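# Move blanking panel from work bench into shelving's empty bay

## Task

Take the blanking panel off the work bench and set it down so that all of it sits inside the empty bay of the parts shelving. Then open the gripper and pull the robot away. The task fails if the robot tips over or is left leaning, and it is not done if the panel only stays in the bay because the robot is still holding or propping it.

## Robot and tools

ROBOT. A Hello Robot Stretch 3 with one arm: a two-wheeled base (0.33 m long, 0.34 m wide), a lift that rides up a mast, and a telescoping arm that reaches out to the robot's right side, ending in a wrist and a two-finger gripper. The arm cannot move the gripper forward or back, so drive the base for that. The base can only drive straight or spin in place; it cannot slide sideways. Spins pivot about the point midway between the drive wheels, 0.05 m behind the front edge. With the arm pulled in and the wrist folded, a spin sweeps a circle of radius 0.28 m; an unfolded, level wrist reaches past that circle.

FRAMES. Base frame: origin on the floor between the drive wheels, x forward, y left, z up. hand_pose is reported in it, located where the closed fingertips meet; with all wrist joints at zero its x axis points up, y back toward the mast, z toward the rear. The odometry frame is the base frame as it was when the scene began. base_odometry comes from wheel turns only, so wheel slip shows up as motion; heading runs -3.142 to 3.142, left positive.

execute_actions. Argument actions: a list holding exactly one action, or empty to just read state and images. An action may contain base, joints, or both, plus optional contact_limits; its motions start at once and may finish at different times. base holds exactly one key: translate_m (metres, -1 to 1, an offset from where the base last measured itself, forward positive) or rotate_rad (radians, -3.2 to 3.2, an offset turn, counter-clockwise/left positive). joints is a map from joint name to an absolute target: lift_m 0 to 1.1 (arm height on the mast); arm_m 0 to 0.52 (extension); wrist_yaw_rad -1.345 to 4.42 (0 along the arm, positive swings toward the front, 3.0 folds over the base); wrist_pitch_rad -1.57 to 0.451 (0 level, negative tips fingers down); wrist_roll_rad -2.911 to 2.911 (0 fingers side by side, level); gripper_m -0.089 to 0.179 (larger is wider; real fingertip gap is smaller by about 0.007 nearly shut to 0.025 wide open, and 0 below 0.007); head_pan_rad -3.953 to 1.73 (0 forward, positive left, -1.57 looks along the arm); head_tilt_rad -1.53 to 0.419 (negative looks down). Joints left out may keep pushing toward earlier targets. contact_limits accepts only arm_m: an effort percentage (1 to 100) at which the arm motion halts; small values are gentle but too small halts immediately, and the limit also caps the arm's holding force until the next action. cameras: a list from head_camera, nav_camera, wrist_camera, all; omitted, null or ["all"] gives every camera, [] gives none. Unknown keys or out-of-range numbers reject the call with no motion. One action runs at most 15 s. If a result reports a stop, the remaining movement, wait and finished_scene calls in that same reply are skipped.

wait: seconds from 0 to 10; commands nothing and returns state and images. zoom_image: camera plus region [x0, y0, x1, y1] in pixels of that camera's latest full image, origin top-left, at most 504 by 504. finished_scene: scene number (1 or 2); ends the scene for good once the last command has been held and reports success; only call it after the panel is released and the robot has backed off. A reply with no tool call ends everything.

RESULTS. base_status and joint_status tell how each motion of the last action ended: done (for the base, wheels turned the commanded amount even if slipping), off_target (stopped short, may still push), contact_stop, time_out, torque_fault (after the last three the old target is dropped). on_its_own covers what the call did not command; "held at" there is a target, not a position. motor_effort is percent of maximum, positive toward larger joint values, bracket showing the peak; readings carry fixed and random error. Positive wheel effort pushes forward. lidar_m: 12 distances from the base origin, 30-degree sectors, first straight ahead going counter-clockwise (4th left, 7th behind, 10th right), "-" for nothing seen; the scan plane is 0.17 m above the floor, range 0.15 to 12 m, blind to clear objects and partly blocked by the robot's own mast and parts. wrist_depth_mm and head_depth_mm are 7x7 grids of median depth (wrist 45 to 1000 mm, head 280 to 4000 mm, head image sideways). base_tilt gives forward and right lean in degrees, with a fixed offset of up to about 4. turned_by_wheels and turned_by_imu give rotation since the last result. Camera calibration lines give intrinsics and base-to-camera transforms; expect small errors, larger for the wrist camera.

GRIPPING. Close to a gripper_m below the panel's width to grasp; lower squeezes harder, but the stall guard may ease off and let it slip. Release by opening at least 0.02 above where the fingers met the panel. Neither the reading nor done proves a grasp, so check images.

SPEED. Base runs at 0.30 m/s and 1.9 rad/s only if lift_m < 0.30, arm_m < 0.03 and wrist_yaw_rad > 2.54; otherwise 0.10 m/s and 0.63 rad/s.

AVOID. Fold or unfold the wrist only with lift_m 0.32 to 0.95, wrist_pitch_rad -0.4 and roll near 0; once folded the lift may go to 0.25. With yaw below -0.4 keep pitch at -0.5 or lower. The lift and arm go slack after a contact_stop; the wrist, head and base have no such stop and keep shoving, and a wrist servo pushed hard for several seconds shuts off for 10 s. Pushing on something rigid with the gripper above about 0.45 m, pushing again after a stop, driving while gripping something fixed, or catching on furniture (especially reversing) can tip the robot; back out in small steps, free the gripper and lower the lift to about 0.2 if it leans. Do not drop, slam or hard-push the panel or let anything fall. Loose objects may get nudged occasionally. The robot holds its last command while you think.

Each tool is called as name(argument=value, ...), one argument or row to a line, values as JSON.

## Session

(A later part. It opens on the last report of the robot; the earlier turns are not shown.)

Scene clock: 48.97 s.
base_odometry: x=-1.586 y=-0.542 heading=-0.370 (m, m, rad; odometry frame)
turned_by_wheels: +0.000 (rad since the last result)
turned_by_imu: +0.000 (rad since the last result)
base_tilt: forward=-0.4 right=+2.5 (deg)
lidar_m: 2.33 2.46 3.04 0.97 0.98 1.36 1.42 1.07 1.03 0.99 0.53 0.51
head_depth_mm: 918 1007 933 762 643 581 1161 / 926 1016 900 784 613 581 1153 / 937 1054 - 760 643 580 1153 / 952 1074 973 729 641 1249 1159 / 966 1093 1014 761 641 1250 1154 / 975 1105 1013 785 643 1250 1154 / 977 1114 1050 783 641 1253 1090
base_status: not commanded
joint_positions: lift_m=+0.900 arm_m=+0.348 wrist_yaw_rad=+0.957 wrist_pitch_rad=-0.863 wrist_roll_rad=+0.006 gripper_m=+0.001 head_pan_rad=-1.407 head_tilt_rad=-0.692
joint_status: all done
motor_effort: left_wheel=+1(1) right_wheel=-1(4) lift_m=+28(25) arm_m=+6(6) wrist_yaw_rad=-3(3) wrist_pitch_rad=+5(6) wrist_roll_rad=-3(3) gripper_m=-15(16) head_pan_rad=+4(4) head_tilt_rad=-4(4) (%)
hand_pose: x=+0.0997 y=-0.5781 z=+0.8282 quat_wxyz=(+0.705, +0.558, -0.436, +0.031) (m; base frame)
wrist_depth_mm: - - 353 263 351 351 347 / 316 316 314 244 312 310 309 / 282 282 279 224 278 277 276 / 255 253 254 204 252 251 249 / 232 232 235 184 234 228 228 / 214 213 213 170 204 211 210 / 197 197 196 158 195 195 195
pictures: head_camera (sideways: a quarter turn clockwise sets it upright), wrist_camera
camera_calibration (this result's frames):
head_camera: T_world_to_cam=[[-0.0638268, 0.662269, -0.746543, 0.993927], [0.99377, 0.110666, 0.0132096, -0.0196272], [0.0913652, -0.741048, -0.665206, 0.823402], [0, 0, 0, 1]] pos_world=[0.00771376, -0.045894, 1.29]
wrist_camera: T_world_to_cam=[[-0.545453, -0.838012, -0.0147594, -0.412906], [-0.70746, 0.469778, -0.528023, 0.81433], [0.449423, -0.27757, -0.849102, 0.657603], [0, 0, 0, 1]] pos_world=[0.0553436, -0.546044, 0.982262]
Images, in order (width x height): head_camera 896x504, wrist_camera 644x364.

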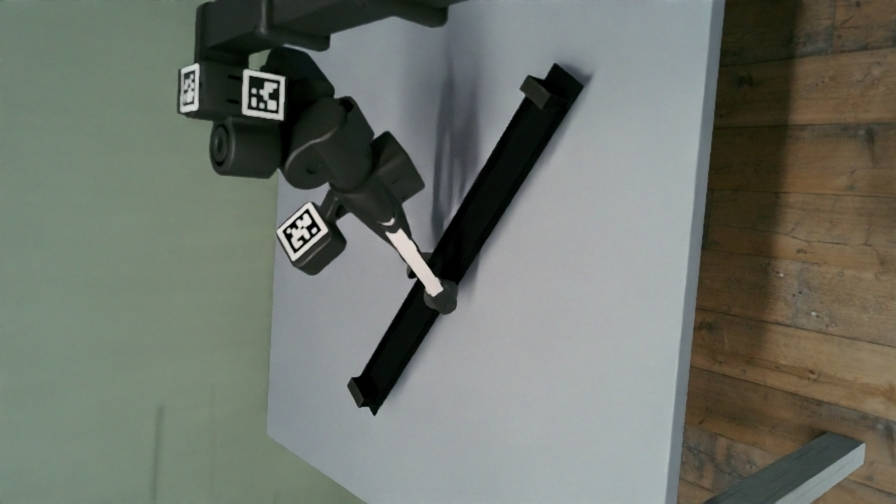

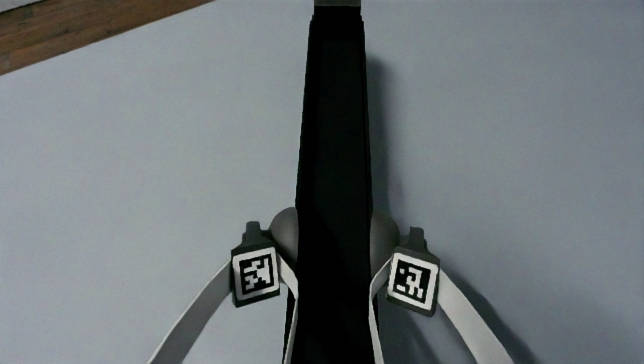

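execute_actions(
  actions=[
    {"base":{"translate_m":0.2},"joints":{"lift_m":0.95,"arm_m":0.05,"wrist_yaw_rad":1.57,"gripper_m":-0.015,"wrist_pitch_rad":-0.82,"head_pan_rad":0.2,"head_tilt_rad":-0.5}},
  ],
  cameras=["wrist_camera"],
)

execute_actions(
  actions=[
    {"base":{"rotate_rad":1.53}},
  ],
)

execute_actions(
  actions=[
    {"base":{"translate_m":0.75}},
  ],
  cameras=["nav_camera"],
)

Scene clock: 56.07 s.
base_odometry: x=-1.400 y=-0.614 heading=-0.370 (m, m, rad; odometry frame)
turned_by_wheels: +0.000 (rad since the last result)
turned_by_imu: +0.000 (rad since the last result)
base_tilt: forward=-0.4 right=+2.5 (deg)
lidar_m: 2.13 2.24 2.91 1.45 1.17 1.36 1.63 1.26 1.03 1.00 0.38 1.63
head_depth_mm: 1740 1894 2087 2258 1873 1493 1248 / 1745 1943 2148 2305 1881 1501 1257 / 1784 1951 2198 2347 1876 1490 1253 / 1822 2001 2225 2367 1873 1501 1248 / 1850 2061 2277 2440 1884 1509 1256 / 1890 2079 2309 2477 1875 1492 1250 / 1921 2095 2342 2530 1882 1506 1257
base_status: done
joint_positions: lift_m=+0.950 arm_m=+0.050 wrist_yaw_rad=+1.569 wrist_pitch_rad=-0.840 wrist_roll_rad=+0.006 gripper_m=-0.011 head_pan_rad=+0.193 head_tilt_rad=-0.507
joint_status: gripper_m off_target (ended at -0.011, target -0.015); the others done
motor_effort: left_wheel=+1(3) right_wheel=-2(4) lift_m=+27(30) arm_m=-6(7) wrist_yaw_rad=+1(3) wrist_pitch_rad=+7(9) wrist_roll_rad=-3(3) gripper_m=-19(76) head_pan_rad=+4(49) head_tilt_rad=+4(23) (%)
hand_pose: x=+0.1317 y=-0.1958 z=+0.8817 quat_wxyz=(+0.660, +0.661, -0.255, +0.250) (m; base frame)
wrist_depth_mm: - - - 262 - - - / - - - 245 - - - / - - - 224 - - - / - - - 204 - 318 1000 / - - - 184 - 288 286 / - - - 170 - 264 263 / 943 944 937 158 938 247 244
pictures: wrist_camera
camera_calibration (this result's frames):
wrist_camera: T_world_to_cam=[[0.0349729, -0.999294, -0.0137345, -0.183266], [-0.836435, -0.0217465, -0.547635, 0.62367], [0.546949, 0.0306404, -0.836605, 0.831254], [0, 0, 0, 1]] pos_world=[0.0734152, -0.195044, 1.03446]
Images, in order (width x height): wrist_camera 644x364.

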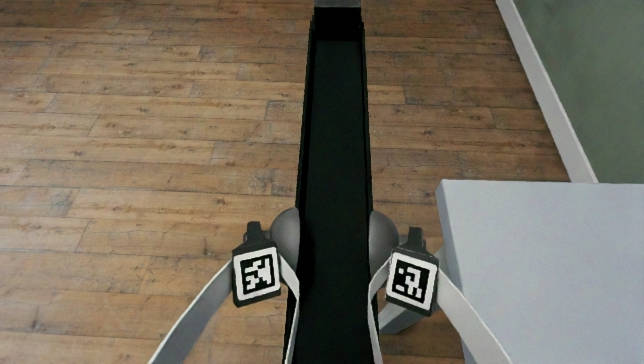

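Scene clock: 59.43 s.
base_odometry: x=-1.400 y=-0.614 heading=+1.160 (m, m, rad; odometry frame)
turned_by_wheels: +1.530 (rad since the last result)
turned_by_imu: +1.557 (rad since the last result)
base_tilt: forward=-0.4 right=+2.5 (deg)
lidar_m: 1.64 1.03 1.31 1.63 1.26 1.04 0.99 0.38 1.58 2.12 2.23 2.90
head_depth_mm: 3026 3285 3467 2489 1863 1491 1243 / 3034 3349 3533 2475 1866 1485 1248 / 3095 3317 3492 2481 1866 1498 1258 / 3122 3354 3429 2470 1876 1506 1253 / 1604 1677 1745 1858 1747 1509 1258 / 1096 1131 1177 1204 1307 1412 1257 / 835 894 981 1099 1269 1427 1250
base_status: done
joint_positions: lift_m=+0.950 arm_m=+0.050 wrist_yaw_rad=+1.569 wrist_pitch_rad=-0.840 wrist_roll_rad=+0.006 gripper_m=-0.011 head_pan_rad=+0.193 head_tilt_rad=-0.507
joint_status: not commanded
motor_effort: left_wheel=-3(6) right_wheel=+3(9) lift_m=+27(27) arm_m=-6(6) wrist_yaw_rad=+1(1) wrist_pitch_rad=+7(7) wrist_roll_rad=-3(3) gripper_m=-19(19) head_pan_rad=+4(4) head_tilt_rad=+3(4) (%)
hand_pose: x=+0.1318 y=-0.1958 z=+0.8817 quat_wxyz=(+0.660, +0.661, -0.255, +0.250) (m; base frame)
wrist_depth_mm: 953 - - 263 - - - / - - - 245 - - - / - - - 225 - - - / - - - 204 - - - / - - - 184 - - - / - - - 170 - - - / 949 937 951 158 965 938 925
pictures: head_camera (sideways: a quarter turn clockwise sets it upright), nav_camera (sideways: a quarter turn counterclockwise sets it upright), wrist_camera
camera_calibration (this result's frames):
head_camera: T_world_to_cam=[[-0.5144, -0.0546849, -0.855805, 1.13912], [-0.142918, 0.989475, 0.0226776, -0.0250239], [0.845557, 0.133975, -0.516801, 0.625737], [0, 0, 0, 1]] pos_world=[0.0532886, 0.00321985, 1.29881]
nav_camera: T_world_to_cam=[[0.453634, 0.135014, 0.880902, -1.10569], [0.195438, -0.979467, 0.0494774, -0.011187], [0.869494, 0.149717, -0.470706, 0.566401], [0, 0, 0, 1]] pos_world=[0.0112804, 0.0535262, 1.24116]
wrist_camera: T_world_to_cam=[[0.0349824, -0.999294, -0.0137209, -0.183283], [-0.836327, -0.0217558, -0.5478, 0.62385], [0.547114, 0.0306385, -0.836497, 0.83114], [0, 0, 0, 1]] pos_world=[0.0734259, -0.195046, 1.03448]
Images, in order (width x height): head_camera 896x504, nav_camera 672x504, wrist_camera 644x364.

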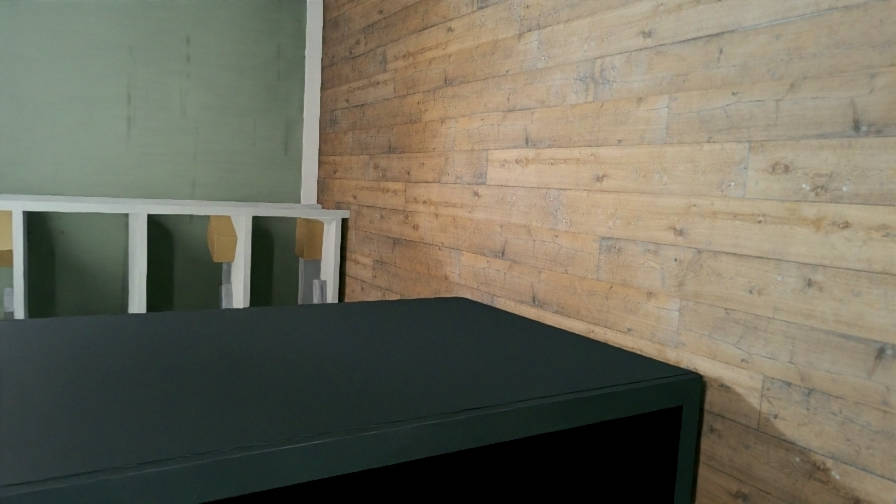

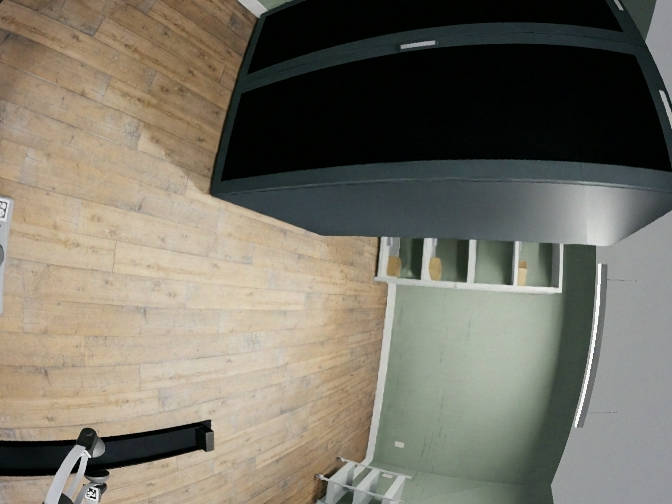

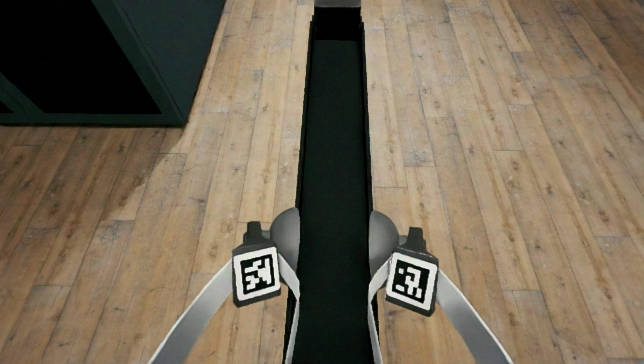

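Scene clock: 67.90 s.
base_odometry: x=-1.100 y=+0.074 heading=+1.160 (m, m, rad; odometry frame)
turned_by_wheels: +0.000 (rad since the last result)
turned_by_imu: +0.002 (rad since the last result)
base_tilt: forward=-0.3 right=+2.3 (deg)
lidar_m: 2.39 0.59 0.45 0.69 1.66 1.83 1.11 1.94 2.21 2.14 2.21 2.40
head_depth_mm: 2403 2620 2880 2473 1876 1492 1245 / 2409 2672 2935 2472 1869 1508 1249 / 2435 2682 2961 2485 1876 1503 1252 / 2420 2653 2575 2491 1878 1497 1246 / 2525 2717 2997 2467 1888 1494 1258 / 2475 2331 1181 1221 1261 1316 1227 / 848 871 888 904 940 959 987
base_status: done
joint_positions: lift_m=+0.950 arm_m=+0.050 wrist_yaw_rad=+1.569 wrist_pitch_rad=-0.840 wrist_roll_rad=+0.006 gripper_m=-0.011 head_pan_rad=+0.193 head_tilt_rad=-0.507
joint_status: not commanded
motor_effort: left_wheel=-3(5) right_wheel=+3(8) lift_m=+27(28) arm_m=-6(6) wrist_yaw_rad=+0(2) wrist_pitch_rad=+7(7) wrist_roll_rad=-3(3) gripper_m=-19(19) head_pan_rad=+3(4) head_tilt_rad=+5(4) (%)
hand_pose: x=+0.1318 y=-0.1958 z=+0.8817 quat_wxyz=(+0.660, +0.661, -0.255, +0.250) (m; base frame)
wrist_depth_mm: 687 - - 262 - - - / 691 - - 245 - - - / 694 - - 225 - - - / 697 - - 204 - - - / 697 - - 184 - - - / 722 - - 170 - - - / 939 927 950 158 952 952 950
pictures: nav_camera (sideways: a quarter turn counterclockwise sets it upright)
camera_calibration (this result's frames):
nav_camera: T_world_to_cam=[[0.453621, 0.135012, 0.880908, -1.1057], [0.195437, -0.979467, 0.0494775, -0.0111871], [0.869501, 0.149718, -0.470693, 0.566385], [0, 0, 0, 1]] pos_world=[0.0112812, 0.0535264, 1.24116]
Images, in order (width x height): nav_camera 672x504.

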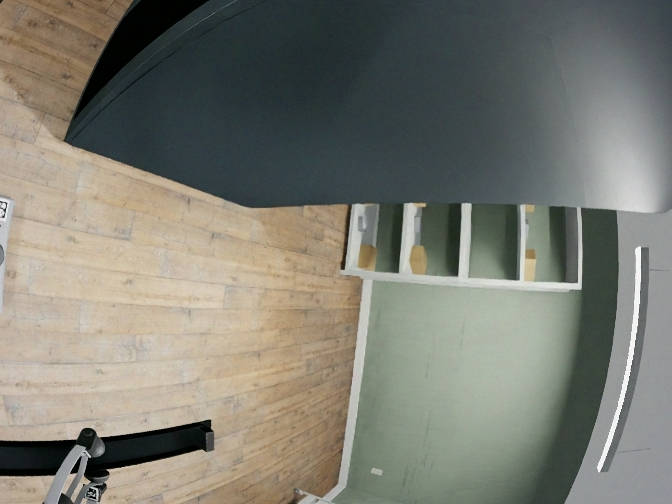

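execute_actions(
  actions=[
    {"base":{"translate_m":1}},
  ],
  cameras=[],
)

execute_actions(
  actions=[
    {"base":{"rotate_rad":0.44}},
  ],
  cameras=[],
)

execute_actions(
  actions=[
    {"base":{"translate_m":1},"joints":{"arm_m":0.02}},
  ],
  cameras=[],
)

execute_actions(
  actions=[
    {"base":{"rotate_rad":1.12},"joints":{"head_pan_rad":-1.3}},
  ],
  cameras=[],
)

execute_actions(
  actions=[
    {"base":{"translate_m":0.17},"joints":{"arm_m":0.2,"lift_m":1.1}},
  ],
)

Scene clock: 82.03 s.
base_odometry: x=-0.700 y=+0.990 heading=+1.159 (m, m, rad; odometry frame)
turned_by_wheels: +0.000 (rad since the last result)
turned_by_imu: +0.003 (rad since the last result)
base_tilt: forward=-0.4 right=+2.4 (deg)
lidar_m: 1.39 1.61 0.43 0.42 0.44 0.59 2.11 2.99 2.22 2.13 1.79 1.97
head_depth_mm: 1539 1687 1894 2090 1857 1501 1248 / 1549 1698 1894 2128 1854 1488 1244 / 1569 1717 1914 2154 1889 1497 1249 / 1538 1596 1770 1976 1807 1504 1255 / 1620 1705 1895 1906 1827 1505 1254 / 1640 1721 1947 2147 1837 1496 1251 / 1649 1734 1974 2001 1860 1507 1259
base_status: done
joint_positions: lift_m=+0.950 arm_m=+0.050 wrist_yaw_rad=+1.569 wrist_pitch_rad=-0.840 wrist_roll_rad=+0.006 gripper_m=-0.011 head_pan_rad=+0.193 head_tilt_rad=-0.507
joint_status: not commanded
motor_effort: left_wheel=-3(4) right_wheel=+4(9) lift_m=+27(27) arm_m=-6(6) wrist_yaw_rad=+1(0) wrist_pitch_rad=+7(7) wrist_roll_rad=-3(3) gripper_m=-19(19) head_pan_rad=+4(4) head_tilt_rad=+3(4) (%)
hand_pose: x=+0.1318 y=-0.1958 z=+0.8817 quat_wxyz=(+0.660, +0.661, -0.255, +0.250) (m; base frame)
wrist_depth_mm: - - - 262 - - - / - - - 245 - - - / - - - 224 - - - / - - - 204 - - - / - - - 184 - - - / - - - 170 - - - / 723 943 933 158 939 944 926
pictures: none
No camera images: the call's "cameras" was empty. Leave "cameras" out to get every camera's image.

Scene clock: 83.90 s.
base_odometry: x=-0.700 y=+0.990 heading=+1.599 (m, m, rad; odometry frame)
turned_by_wheels: +0.440 (rad since the last result)
turned_by_imu: +0.448 (rad since the last result)
base_tilt: forward=-0.3 right=+2.5 (deg)
lidar_m: 1.57 0.45 0.42 0.43 0.55 2.11 2.93 2.28 2.13 1.79 2.02 1.39
head_depth_mm: 1584 1643 1830 1590 1746 1496 1249 / 1674 1737 1926 2052 1799 1496 1255 / 1773 1849 2026 2121 1873 1503 1256 / 1878 2015 2037 2369 1873 1491 1249 / 1944 2173 2444 2371 1886 1496 1261 / 1968 2114 2297 2398 1878 1505 1260 / 1776 1871 2020 2177 1883 1500 1197
base_status: done
joint_positions: lift_m=+0.950 arm_m=+0.050 wrist_yaw_rad=+1.569 wrist_pitch_rad=-0.840 wrist_roll_rad=+0.006 gripper_m=-0.011 head_pan_rad=+0.193 head_tilt_rad=-0.507
joint_status: not commanded
motor_effort: left_wheel=-3(7) right_wheel=+4(8) lift_m=+28(28) arm_m=-6(6) wrist_yaw_rad=+1(1) wrist_pitch_rad=+7(7) wrist_roll_rad=-3(3) gripper_m=-19(19) head_pan_rad=+4(4) head_tilt_rad=+5(5) (%)
hand_pose: x=+0.1318 y=-0.1958 z=+0.8817 quat_wxyz=(+0.660, +0.661, -0.255, +0.250) (m; base frame)
wrist_depth_mm: - - - 262 - - - / - - - 246 - - - / - - - 225 - - - / 574 - - 204 - - - / 599 885 - 184 - - - / 649 897 - 171 - - - / 708 928 953 159 948 921 942
pictures: none
No camera images: the call's "cameras" was empty. Leave "cameras" out to get every camera's image.

Scene clock: 94.87 s.
base_odometry: x=-0.729 y=+1.990 heading=+1.599 (m, m, rad; odometry frame)
turned_by_wheels: +0.000 (rad since the last result)
turned_by_imu: +0.003 (rad since the last result)
base_tilt: forward=-0.4 right=+2.4 (deg)
lidar_m: 0.71 0.73 1.22 1.08 0.74 0.69 3.08 2.73 2.12 1.53 0.51 0.64
head_depth_mm: 806 873 861 581 1027 877 752 / 852 923 867 582 1097 879 787 / 899 984 866 613 1103 876 1111 / 931 1023 866 676 965 906 1165 / 1012 1125 868 1441 996 1195 1192 / 1088 1215 1287 1575 1061 1178 1222 / 1170 1278 757 861 1662 1508 1258
base_status: done
joint_positions: lift_m=+0.950 arm_m=+0.020 wrist_yaw_rad=+1.569 wrist_pitch_rad=-0.840 wrist_roll_rad=+0.006 gripper_m=-0.011 head_pan_rad=+0.193 head_tilt_rad=-0.507
joint_status: all done
motor_effort: left_wheel=-3(5) right_wheel=+3(9) lift_m=+27(28) arm_m=-6(6) wrist_yaw_rad=+1(1) wrist_pitch_rad=+7(7) wrist_roll_rad=-3(3) gripper_m=-19(19) head_pan_rad=+4(4) head_tilt_rad=+4(5) (%)
hand_pose: x=+0.1318 y=-0.1658 z=+0.8817 quat_wxyz=(+0.660, +0.661, -0.255, +0.250) (m; base frame)
wrist_depth_mm: - 809 731 263 817 752 280 / - 833 732 244 622 721 324 / - - - 225 660 627 864 / - - - 204 604 - 994 / - - - 184 - - - / - - - 170 - - - / 954 953 957 158 954 928 941
pictures: none
No camera images: the call's "cameras" was empty. Leave "cameras" out to get every camera's image.

Scene clock: 97.63 s.
base_odometry: x=-0.729 y=+1.990 heading=+2.719 (m, m, rad; odometry frame)
turned_by_wheels: +1.120 (rad since the last result)
turned_by_imu: +1.140 (rad since the last result)
base_tilt: forward=-0.4 right=+2.7 (deg)
lidar_m: 1.22 0.99 0.72 0.69 3.64 2.66 2.12 1.41 0.51 0.64 0.71 0.76
head_depth_mm: 775 844 860 581 920 - - / 788 862 868 582 921 859 - / 805 880 864 583 1059 881 772 / 825 900 870 584 1098 884 - / 837 923 872 584 1099 909 - / 858 946 875 613 1096 886 1140 / 877 969 879 615 956 863 1128
base_status: done
joint_positions: lift_m=+0.950 arm_m=+0.020 wrist_yaw_rad=+1.569 wrist_pitch_rad=-0.840 wrist_roll_rad=+0.006 gripper_m=-0.011 head_pan_rad=-1.293 head_tilt_rad=-0.507
joint_status: all done
motor_effort: left_wheel=-3(7) right_wheel=+4(7) lift_m=+28(27) arm_m=-6(6) wrist_yaw_rad=+1(0) wrist_pitch_rad=+7(7) wrist_roll_rad=-3(3) gripper_m=-19(19) head_pan_rad=-4(47) head_tilt_rad=+4(4) (%)
hand_pose: x=+0.1318 y=-0.1658 z=+0.8817 quat_wxyz=(+0.660, +0.661, -0.255, +0.250) (m; base frame)
wrist_depth_mm: 982 - - 262 - - 963 / 957 - - 245 - - 594 / 983 - - 224 - 647 517 / 992 - - 205 - 595 560 / - - - 184 - 551 534 / 995 - - 170 - 871 490 / 933 926 958 158 908 843 446
pictures: none
No camera images: the call's "cameras" was empty. Leave "cameras" out to get every camera's image.

Scene clock: 100.73 s.
base_odometry: x=-0.884 y=+2.059 heading=+2.719 (m, m, rad; odometry frame)
turned_by_wheels: +0.000 (rad since the last result)
turned_by_imu: +0.000 (rad since the last result)
base_tilt: forward=-0.4 right=+2.5 (deg)
lidar_m: 1.05 0.99 0.72 0.69 3.89 2.84 2.29 1.40 0.61 0.66 0.63 0.68
head_depth_mm: 756 - - 555 411 853 770 / 787 864 914 532 420 878 788 / 801 882 783 531 429 881 1057 / 819 896 786 645 431 879 1129 / 833 923 868 613 868 836 1108 / 855 933 872 614 866 840 1104 / 830 951 1034 615 1404 885 1068
base_status: done
joint_positions: lift_m=+1.100 arm_m=+0.200 wrist_yaw_rad=+1.569 wrist_pitch_rad=-0.839 wrist_roll_rad=+0.006 gripper_m=-0.011 head_pan_rad=-1.293 head_tilt_rad=-0.507
joint_status: all done
motor_effort: left_wheel=-3(5) right_wheel=+4(7) lift_m=+28(26) arm_m=+6(6) wrist_yaw_rad=+0(1) wrist_pitch_rad=+7(7) wrist_roll_rad=-3(3) gripper_m=-19(19) head_pan_rad=-4(3) head_tilt_rad=+5(4) (%)
hand_pose: x=+0.1318 y=-0.3451 z=+1.0318 quat_wxyz=(+0.660, +0.661, -0.255, +0.250) (m; base frame)
wrist_depth_mm: - - - 262 - 324 320 / - - - 244 - 281 280 / - - - 225 - 255 249 / - - - 204 743 233 223 / - - - 184 606 229 203 / - - - 170 - 545 186 / - - - 158 583 527 172
pictures: head_camera (sideways: a quarter turn clockwise sets it upright), nav_camera (sideways: a quarter turn counterclockwise sets it upright), wrist_camera
camera_calibration (this result's frames):
head_camera: T_world_to_cam=[[-0.097995, 0.507881, -0.855835, 1.13661], [0.973836, 0.226119, 0.0226804, -0.0318399], [0.20504, -0.83122, -0.516752, 0.629579], [0, 0, 0, 1]] pos_world=[0.0133007, -0.0467471, 1.29881]
nav_camera: T_world_to_cam=[[0.172895, -0.440536, 0.880929, -1.10401], [-0.959422, -0.2776, 0.0494777, -0.00414265], [0.222749, -0.853737, -0.470655, 0.57028], [0, 0, 0, 1]] pos_world=[0.0598736, -0.000636691, 1.24116]
wrist_camera: T_world_to_cam=[[0.0349947, -0.999294, -0.0137018, -0.330379], [-0.83614, -0.0217661, -0.548084, 0.70312], [0.547398, 0.0306367, -0.836311, 0.960953], [0, 0, 0, 1]] pos_world=[0.0734443, -0.344282, 1.1845]
Images, in order (width x height): head_camera 896x504, nav_camera 672x504, wrist_camera 644x364.

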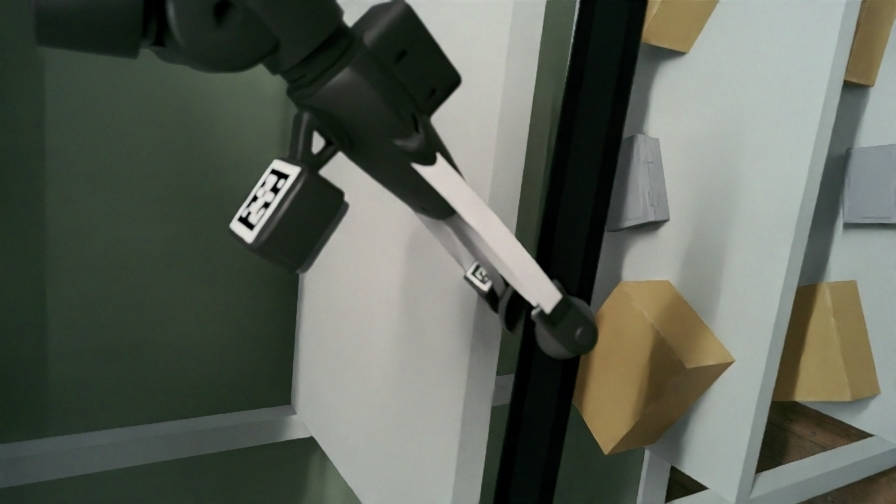

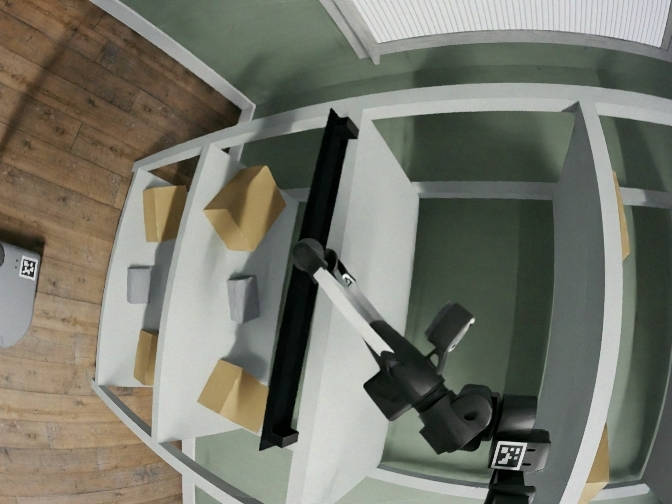

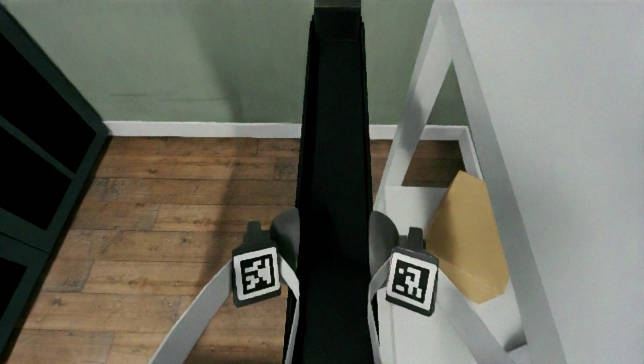

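execute_actions(
  actions=[
    {"base":{"translate_m":-0.08},"joints":{"arm_m":0.29,"wrist_pitch_rad":-0.85,"head_pan_rad":-1.6}},
  ],
  cameras=["wrist_camera","head_camera"],
)

execute_actions(
  actions=[
    {"joints":{"arm_m":0.35},"contact_limits":{"arm_m":14}},
  ],
  cameras=["wrist_camera","head_camera"],
)

Scene clock: 106.93 s.
base_odometry: x=-0.811 y=+2.027 heading=+2.719 (m, m, rad; odometry frame)
turned_by_wheels: +0.000 (rad since the last result)
turned_by_imu: -0.001 (rad since the last result)
base_tilt: forward=-0.2 right=+2.3 (deg)
lidar_m: 1.13 0.99 0.72 0.69 3.75 2.76 2.21 1.40 0.56 0.65 0.67 0.72
head_depth_mm: - 892 988 579 1312 831 870 / - 890 860 583 1147 878 1142 / - 897 863 582 919 859 1105 / - - 785 583 1023 882 1096 / 795 874 - 584 1064 880 1054 / 791 855 846 559 1068 881 1102 / 784 855 870 615 1064 858 792
base_status: done
joint_positions: lift_m=+1.100 arm_m=+0.290 wrist_yaw_rad=+1.569 wrist_pitch_rad=-0.864 wrist_roll_rad=+0.006 gripper_m=-0.011 head_pan_rad=-1.593 head_tilt_rad=-0.507
joint_status: all done
motor_effort: left_wheel=-3(7) right_wheel=+3(5) lift_m=+28(27) arm_m=+6(8) wrist_yaw_rad=+1(0) wrist_pitch_rad=+5(7) wrist_roll_rad=-3(3) gripper_m=-19(19) head_pan_rad=-4(29) head_tilt_rad=+4(4) (%)
hand_pose: x=+0.1268 y=-0.4351 z=+1.0281 quat_wxyz=(+0.663, +0.664, -0.247, +0.242) (m; base frame)
wrist_depth_mm: - - - 262 307 304 302 / - - - 244 271 271 270 / - - - 225 241 241 240 / - - - 204 219 218 218 / - - - 184 203 200 199 / - - - 170 - 183 182 / - - - 158 170 170 170
pictures: head_camera (sideways: a quarter turn clockwise sets it upright), wrist_camera
camera_calibration (this result's frames):
head_camera: T_world_to_cam=[[0.0563561, 0.514169, -0.855835, 1.13567], [0.997179, -0.0715452, 0.0226805, -0.0319823], [-0.0495693, -0.854699, -0.516751, 0.631132], [0, 0, 0, 1]] pos_world=[-0.000825194, -0.0467887, 1.29881]
wrist_camera: T_world_to_cam=[[0.0346332, -0.999294, -0.0145881, -0.419223], [-0.849133, -0.0217249, -0.527733, 0.675694], [0.527043, 0.0306643, -0.849285, 0.979356], [0, 0, 0, 1]] pos_world=[0.0721105, -0.434279, 1.18222]
Images, in order (width x height): head_camera 896x504, wrist_camera 644x364.

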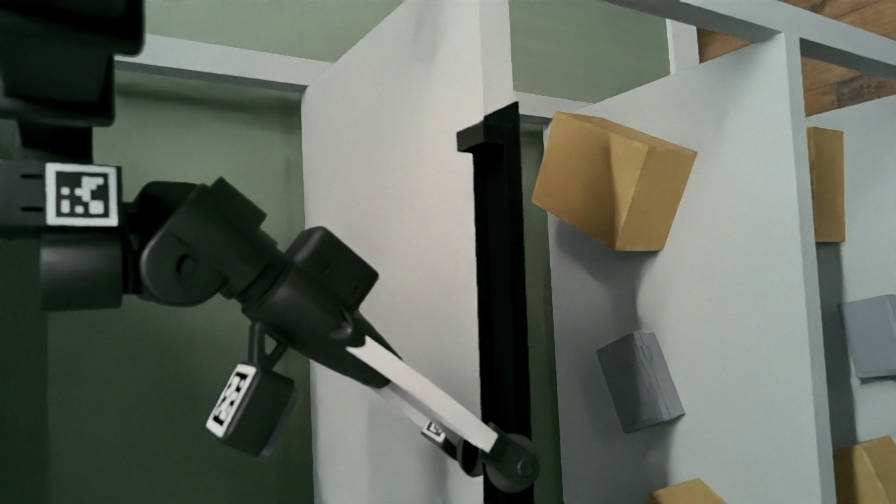

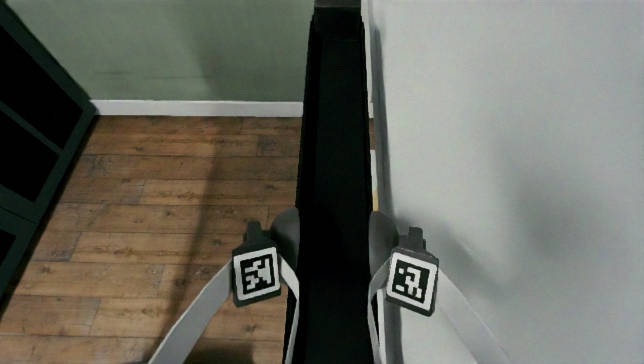

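Scene clock: 108.53 s.
base_odometry: x=-0.811 y=+2.027 heading=+2.719 (m, m, rad; odometry frame)
turned_by_wheels: +0.000 (rad since the last result)
turned_by_imu: +0.000 (rad since the last result)
base_tilt: forward=-0.4 right=+2.7 (deg)
lidar_m: 1.13 0.99 0.72 0.69 3.76 2.74 2.21 1.40 0.56 0.65 0.67 0.73
head_depth_mm: - 886 994 579 1311 828 868 / - 893 861 580 1143 882 1137 / 834 898 867 542 950 857 1108 / - - 811 560 1061 879 1100 / 792 865 761 553 1069 883 1056 / 792 850 897 535 1064 881 1099 / 784 858 873 539 1062 864 790
base_status: not commanded
joint_positions: lift_m=+1.100 arm_m=+0.350 wrist_yaw_rad=+1.569 wrist_pitch_rad=-0.864 wrist_roll_rad=+0.006 gripper_m=-0.011 head_pan_rad=-1.593 head_tilt_rad=-0.507
joint_status: all done
motor_effort: left_wheel=-2(3) right_wheel=+4(3) lift_m=+27(27) arm_m=+6(4) wrist_yaw_rad=+1(1) wrist_pitch_rad=+5(5) wrist_roll_rad=-3(3) gripper_m=-19(19) head_pan_rad=-4(4) head_tilt_rad=+4(4) (%)
contact_limits: arm_m 14 (drawing in: default 32, maximum 52; extending or still: default 44, maximum 72)
hand_pose: x=+0.1268 y=-0.4951 z=+1.0281 quat_wxyz=(+0.663, +0.664, -0.247, +0.242) (m; base frame)
wrist_depth_mm: - - - 263 305 306 305 / - - - 246 270 269 268 / - - - 224 243 240 240 / - - - 204 219 218 218 / - - - 184 203 199 199 / - - - 170 - 183 182 / - - - 158 170 170 169
pictures: head_camera (sideways: a quarter turn clockwise sets it upright), wrist_camera
camera_calibration (this result's frames):
head_camera: T_world_to_cam=[[0.0563673, 0.514168, -0.855835, 1.13567], [0.997178, -0.0715671, 0.0226805, -0.0319823], [-0.0495881, -0.854698, -0.516751, 0.631132], [0, 0, 0, 1]] pos_world=[-0.00082622, -0.0467886, 1.29881]
wrist_camera: T_world_to_cam=[[0.0346331, -0.999294, -0.0145882, -0.479181], [-0.849133, -0.0217248, -0.527733, 0.674391], [0.527043, 0.0306643, -0.849285, 0.981196], [0, 0, 0, 1]] pos_world=[0.0721105, -0.494279, 1.18222]
Images, in order (width x height): head_camera 896x504, wrist_camera 644x364.

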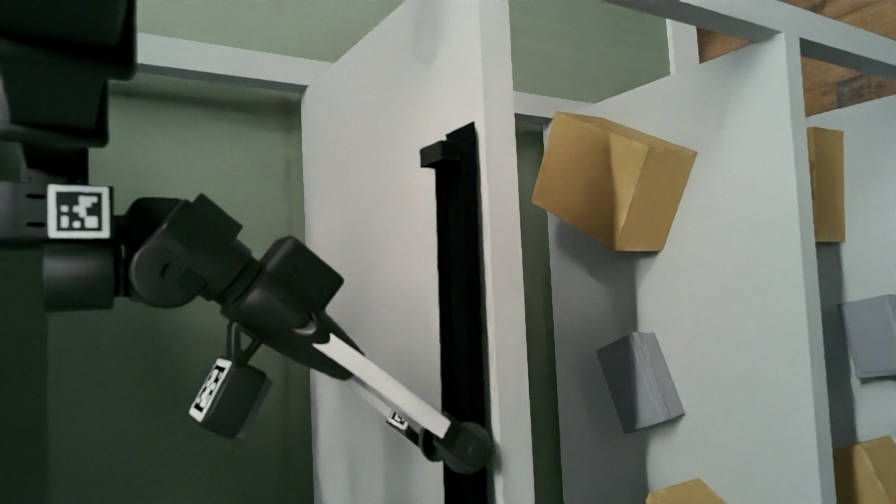

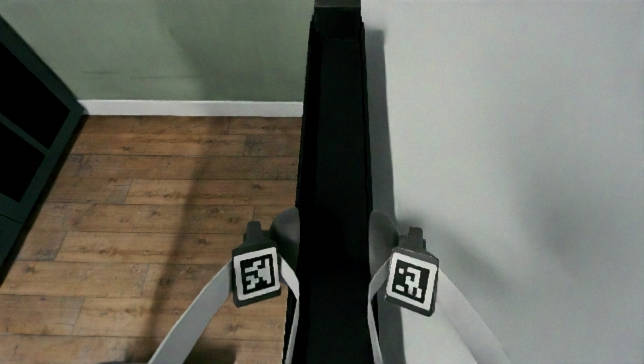

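execute_actions(
  actions=[
    {"joints":{"arm_m":0.5},"contact_limits":{"arm_m":14}},
  ],
  cameras=[],
)

execute_actions(
  actions=[
    {"joints":{"lift_m":1.093}},
  ],
  cameras=[],
)

execute_actions(
  actions=[
    {"joints":{"gripper_m":0.1}},
  ],
  cameras=[],
)

execute_actions(
  actions=[
    {"joints":{"wrist_pitch_rad":-0.4,"lift_m":1.1}},
  ],
  cameras=["wrist_camera"],
)

execute_actions(
  actions=[
    {"joints":{"arm_m":0.06}},
  ],
  cameras=["nav_camera"],
)

Scene clock: 114.57 s.
base_odometry: x=-0.811 y=+2.027 heading=+2.719 (m, m, rad; odometry frame)
turned_by_wheels: +0.000 (rad since the last result)
turned_by_imu: +0.000 (rad since the last result)
base_tilt: forward=-0.4 right=+2.4 (deg)
lidar_m: 1.13 0.99 0.72 0.69 3.79 2.75 2.20 1.40 0.56 0.65 0.67 0.72
head_depth_mm: - 850 989 579 1317 830 870 / - 891 861 581 1147 877 1135 / 835 899 861 581 954 856 1109 / 777 899 868 583 1056 881 1099 / 794 857 812 584 1064 881 1055 / 790 865 918 585 1067 885 1106 / 780 860 874 586 1064 861 794
base_status: not commanded
joint_positions: lift_m=+1.100 arm_m=+0.500 wrist_yaw_rad=+1.569 wrist_pitch_rad=-0.864 wrist_roll_rad=+0.006 gripper_m=-0.011 head_pan_rad=-1.593 head_tilt_rad=-0.507
joint_status: all done
motor_effort: left_wheel=-3(3) right_wheel=+4(4) lift_m=+28(27) arm_m=+6(4) wrist_yaw_rad=+0(2) wrist_pitch_rad=+5(5) wrist_roll_rad=-3(3) gripper_m=-19(19) head_pan_rad=-4(4) head_tilt_rad=+4(4) (%)
contact_limits: arm_m 14 (drawing in: default 32, maximum 52; extending or still: default 44, maximum 72)
hand_pose: x=+0.1268 y=-0.6451 z=+1.0281 quat_wxyz=(+0.663, +0.664, -0.247, +0.242) (m; base frame)
wrist_depth_mm: - - 310 262 306 304 302 / - 287 272 245 271 267 268 / - 245 243 225 241 240 239 / - 221 220 204 218 218 218 / - 201 201 184 203 199 198 / 190 185 184 171 - 183 183 / 171 171 171 158 170 169 168
pictures: none
No camera images: the call's "cameras" was empty. Leave "cameras" out to get every camera's image.

Scene clock: 115.23 s.
base_odometry: x=-0.811 y=+2.027 heading=+2.719 (m, m, rad; odometry frame)
turned_by_wheels: +0.000 (rad since the last result)
turned_by_imu: +0.000 (rad since the last result)
base_tilt: forward=-0.4 right=+2.6 (deg)
lidar_m: 1.13 0.99 0.72 0.69 3.79 2.76 2.20 1.40 0.56 0.65 0.67 0.72
head_depth_mm: - 853 988 579 1307 832 863 / - 895 861 580 1147 881 1135 / 810 896 865 582 950 857 1103 / - 905 866 582 1060 880 1108 / 789 861 812 584 1058 884 1057 / 796 857 918 587 1063 881 1095 / 783 857 876 586 1066 858 795
base_status: not commanded
joint_positions: lift_m=+1.093 arm_m=+0.500 wrist_yaw_rad=+1.569 wrist_pitch_rad=-0.864 wrist_roll_rad=+0.006 gripper_m=-0.011 head_pan_rad=-1.593 head_tilt_rad=-0.507
joint_status: all done
motor_effort: left_wheel=-2(3) right_wheel=+3(4) lift_m=+23(25) arm_m=+6(6) wrist_yaw_rad=+1(1) wrist_pitch_rad=+5(5) wrist_roll_rad=-3(3) gripper_m=-19(19) head_pan_rad=-4(4) head_tilt_rad=+4(5) (%)
hand_pose: x=+0.1268 y=-0.6451 z=+1.0213 quat_wxyz=(+0.663, +0.664, -0.247, +0.242) (m; base frame)
wrist_depth_mm: - - 299 264 295 292 292 / - 271 262 246 260 259 256 / - 235 234 225 232 232 231 / - 212 213 204 211 209 209 / - 194 194 184 195 191 191 / 182 179 178 170 - 176 175 / 165 165 164 158 164 163 163
pictures: none
No camera images: the call's "cameras" was empty. Leave "cameras" out to get every camera's image.

Scene clock: 116.83 s.
base_odometry: x=-0.811 y=+2.027 heading=+2.719 (m, m, rad; odometry frame)
turned_by_wheels: +0.000 (rad since the last result)
turned_by_imu: +0.000 (rad since the last result)
base_tilt: forward=-0.4 right=+2.5 (deg)
lidar_m: 1.13 0.99 0.72 0.69 3.77 2.75 2.21 1.40 0.56 0.65 0.67 0.72
head_depth_mm: - 854 990 580 1316 833 866 / - 891 863 581 1145 879 1139 / 807 894 866 583 954 854 1104 / - 906 868 584 1062 882 1107 / 789 863 811 585 1061 882 1054 / 790 861 919 584 1062 885 1104 / 781 857 877 586 1063 858 794
base_status: not commanded
joint_positions: lift_m=+1.093 arm_m=+0.500 wrist_yaw_rad=+1.569 wrist_pitch_rad=-0.864 wrist_roll_rad=+0.006 gripper_m=+0.100 head_pan_rad=-1.593 head_tilt_rad=-0.507
joint_status: all done
motor_effort: left_wheel=-3(3) right_wheel=+3(4) lift_m=+22(23) arm_m=+6(6) wrist_yaw_rad=+0(1) wrist_pitch_rad=+5(5) wrist_roll_rad=-3(3) gripper_m=+1(80) head_pan_rad=-4(4) head_tilt_rad=+4(5) (%)
hand_pose: x=+0.1268 y=-0.6451 z=+1.0213 quat_wxyz=(+0.663, +0.664, -0.247, +0.242) (m; base frame)
wrist_depth_mm: - - 300 290 296 295 293 / - 270 264 252 259 259 258 / - 235 234 230 233 231 231 / - 213 212 208 210 210 209 / - 194 197 190 192 192 191 / 182 180 175 174 175 179 176 / 165 165 165 162 163 162 163
pictures: none
No camera images: the call's "cameras" was empty. Leave "cameras" out to get every camera's image.

Scene clock: 117.90 s.
base_odometry: x=-0.811 y=+2.027 heading=+2.719 (m, m, rad; odometry frame)
turned_by_wheels: +0.000 (rad since the last result)
turned_by_imu: +0.000 (rad since the last result)
base_tilt: forward=-0.2 right=+2.5 (deg)
lidar_m: 1.13 0.99 0.72 0.69 3.78 2.75 2.21 1.40 0.56 0.65 0.67 0.72
head_depth_mm: - 855 989 579 1324 834 869 / - 893 859 581 1145 879 1139 / 832 894 863 583 950 857 1102 / 781 901 866 581 1065 883 1101 / 789 848 872 584 1063 883 1055 / 789 873 873 585 1076 880 1100 / 786 859 816 585 1060 860 794
base_status: not commanded
joint_positions: lift_m=+1.100 arm_m=+0.500 wrist_yaw_rad=+1.569 wrist_pitch_rad=-0.422 wrist_roll_rad=+0.006 gripper_m=+0.100 head_pan_rad=-1.593 head_tilt_rad=-0.507
joint_status: all done
motor_effort: left_wheel=-3(3) right_wheel=+3(4) lift_m=+27(25) arm_m=+6(6) wrist_yaw_rad=+1(1) wrist_pitch_rad=+8(8) wrist_roll_rad=-3(3) gripper_m=+0(1) head_pan_rad=-4(4) head_tilt_rad=+4(5) (%)
hand_pose: x=+0.2025 y=-0.6451 z=+1.1117 quat_wxyz=(+0.593, +0.594, -0.386, +0.382) (m; base frame)
wrist_depth_mm: 969 965 933 942 938 599 391 / - - - - - 486 388 / - - - - - 492 388 / - - 410 412 415 416 384 / - - 345 317 336 337 349 / - - 269 276 280 290 282 / - 238 240 238 241 238 242
pictures: wrist_camera
camera_calibration (this result's frames):
wrist_camera: T_world_to_cam=[[0.0377105, -0.999286, 0.00249316, -0.650161], [-0.542097, -0.0225532, -0.840013, 1.06398], [0.83947, 0.0303258, -0.54256, 0.612372], [0, 0, 0, 1]] pos_world=[0.0872285, -0.644271, 1.22762]
Images, in order (width x height): wrist_camera 644x364.

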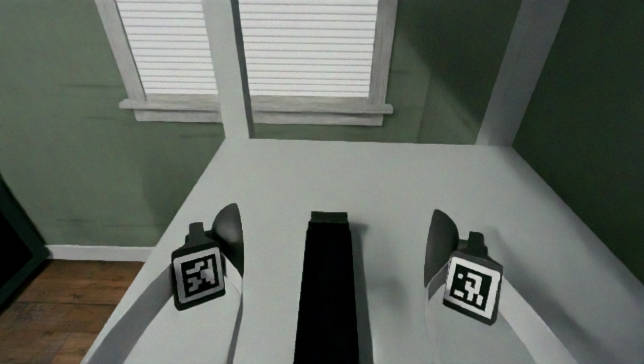

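Scene clock: 122.33 s.
base_odometry: x=-0.811 y=+2.027 heading=+2.719 (m, m, rad; odometry frame)
turned_by_wheels: +0.000 (rad since the last result)
turned_by_imu: +0.000 (rad since the last result)
base_tilt: forward=-0.3 right=+2.5 (deg)
lidar_m: 1.13 0.99 0.72 0.69 3.76 2.75 2.21 1.41 0.56 0.65 0.67 0.72
head_depth_mm: - - 1005 580 1309 831 867 / - - - 543 1145 881 1138 / - - - - 955 857 1105 / - - - - 1025 881 1102 / 797 878 870 - - 882 1052 / 791 870 868 - - 883 1099 / 780 861 912 - 1003 859 793
base_status: not commanded
joint_positions: lift_m=+1.100 arm_m=+0.060 wrist_yaw_rad=+1.569 wrist_pitch_rad=-0.422 wrist_roll_rad=+0.006 gripper_m=+0.100 head_pan_rad=-1.593 head_tilt_rad=-0.507
joint_status: all done
motor_effort: left_wheel=-2(3) right_wheel=+3(4) lift_m=+26(27) arm_m=-6(7) wrist_yaw_rad=+0(0) wrist_pitch_rad=+8(8) wrist_roll_rad=-3(3) gripper_m=+1(1) head_pan_rad=-4(4) head_tilt_rad=+4(4) (%)
hand_pose: x=+0.2026 y=-0.2058 z=+1.1117 quat_wxyz=(+0.593, +0.594, -0.386, +0.382) (m; base frame)
wrist_depth_mm: 958 966 966 952 947 921 851 / - - - - - 996 916 / - - - - - - 858 / - - - - - 538 425 / - - - - - - 347 / - - - - - - 311 / - - - - - 677 673
pictures: nav_camera (sideways: a quarter turn counterclockwise sets it upright)
camera_calibration (this result's frames):
nav_camera: T_world_to_cam=[[0.0350286, -0.47188, 0.880967, -1.10322], [-0.998609, 0.0182433, 0.049478, -0.00390404], [-0.0394194, -0.881474, -0.470584, 0.571787], [0, 0, 0, 1]] pos_world=[0.0572851, -0.0164998, 1.24117]
Images, in order (width x height): nav_camera 672x504.

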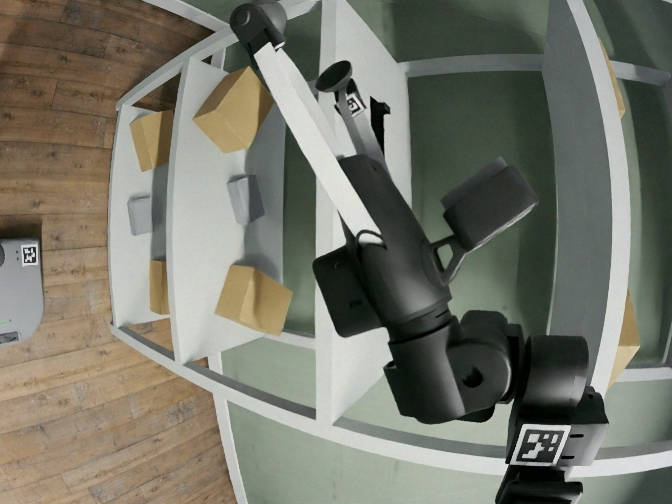

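finished_scene(
  scene=1,
)

The scene is finished: the task was done.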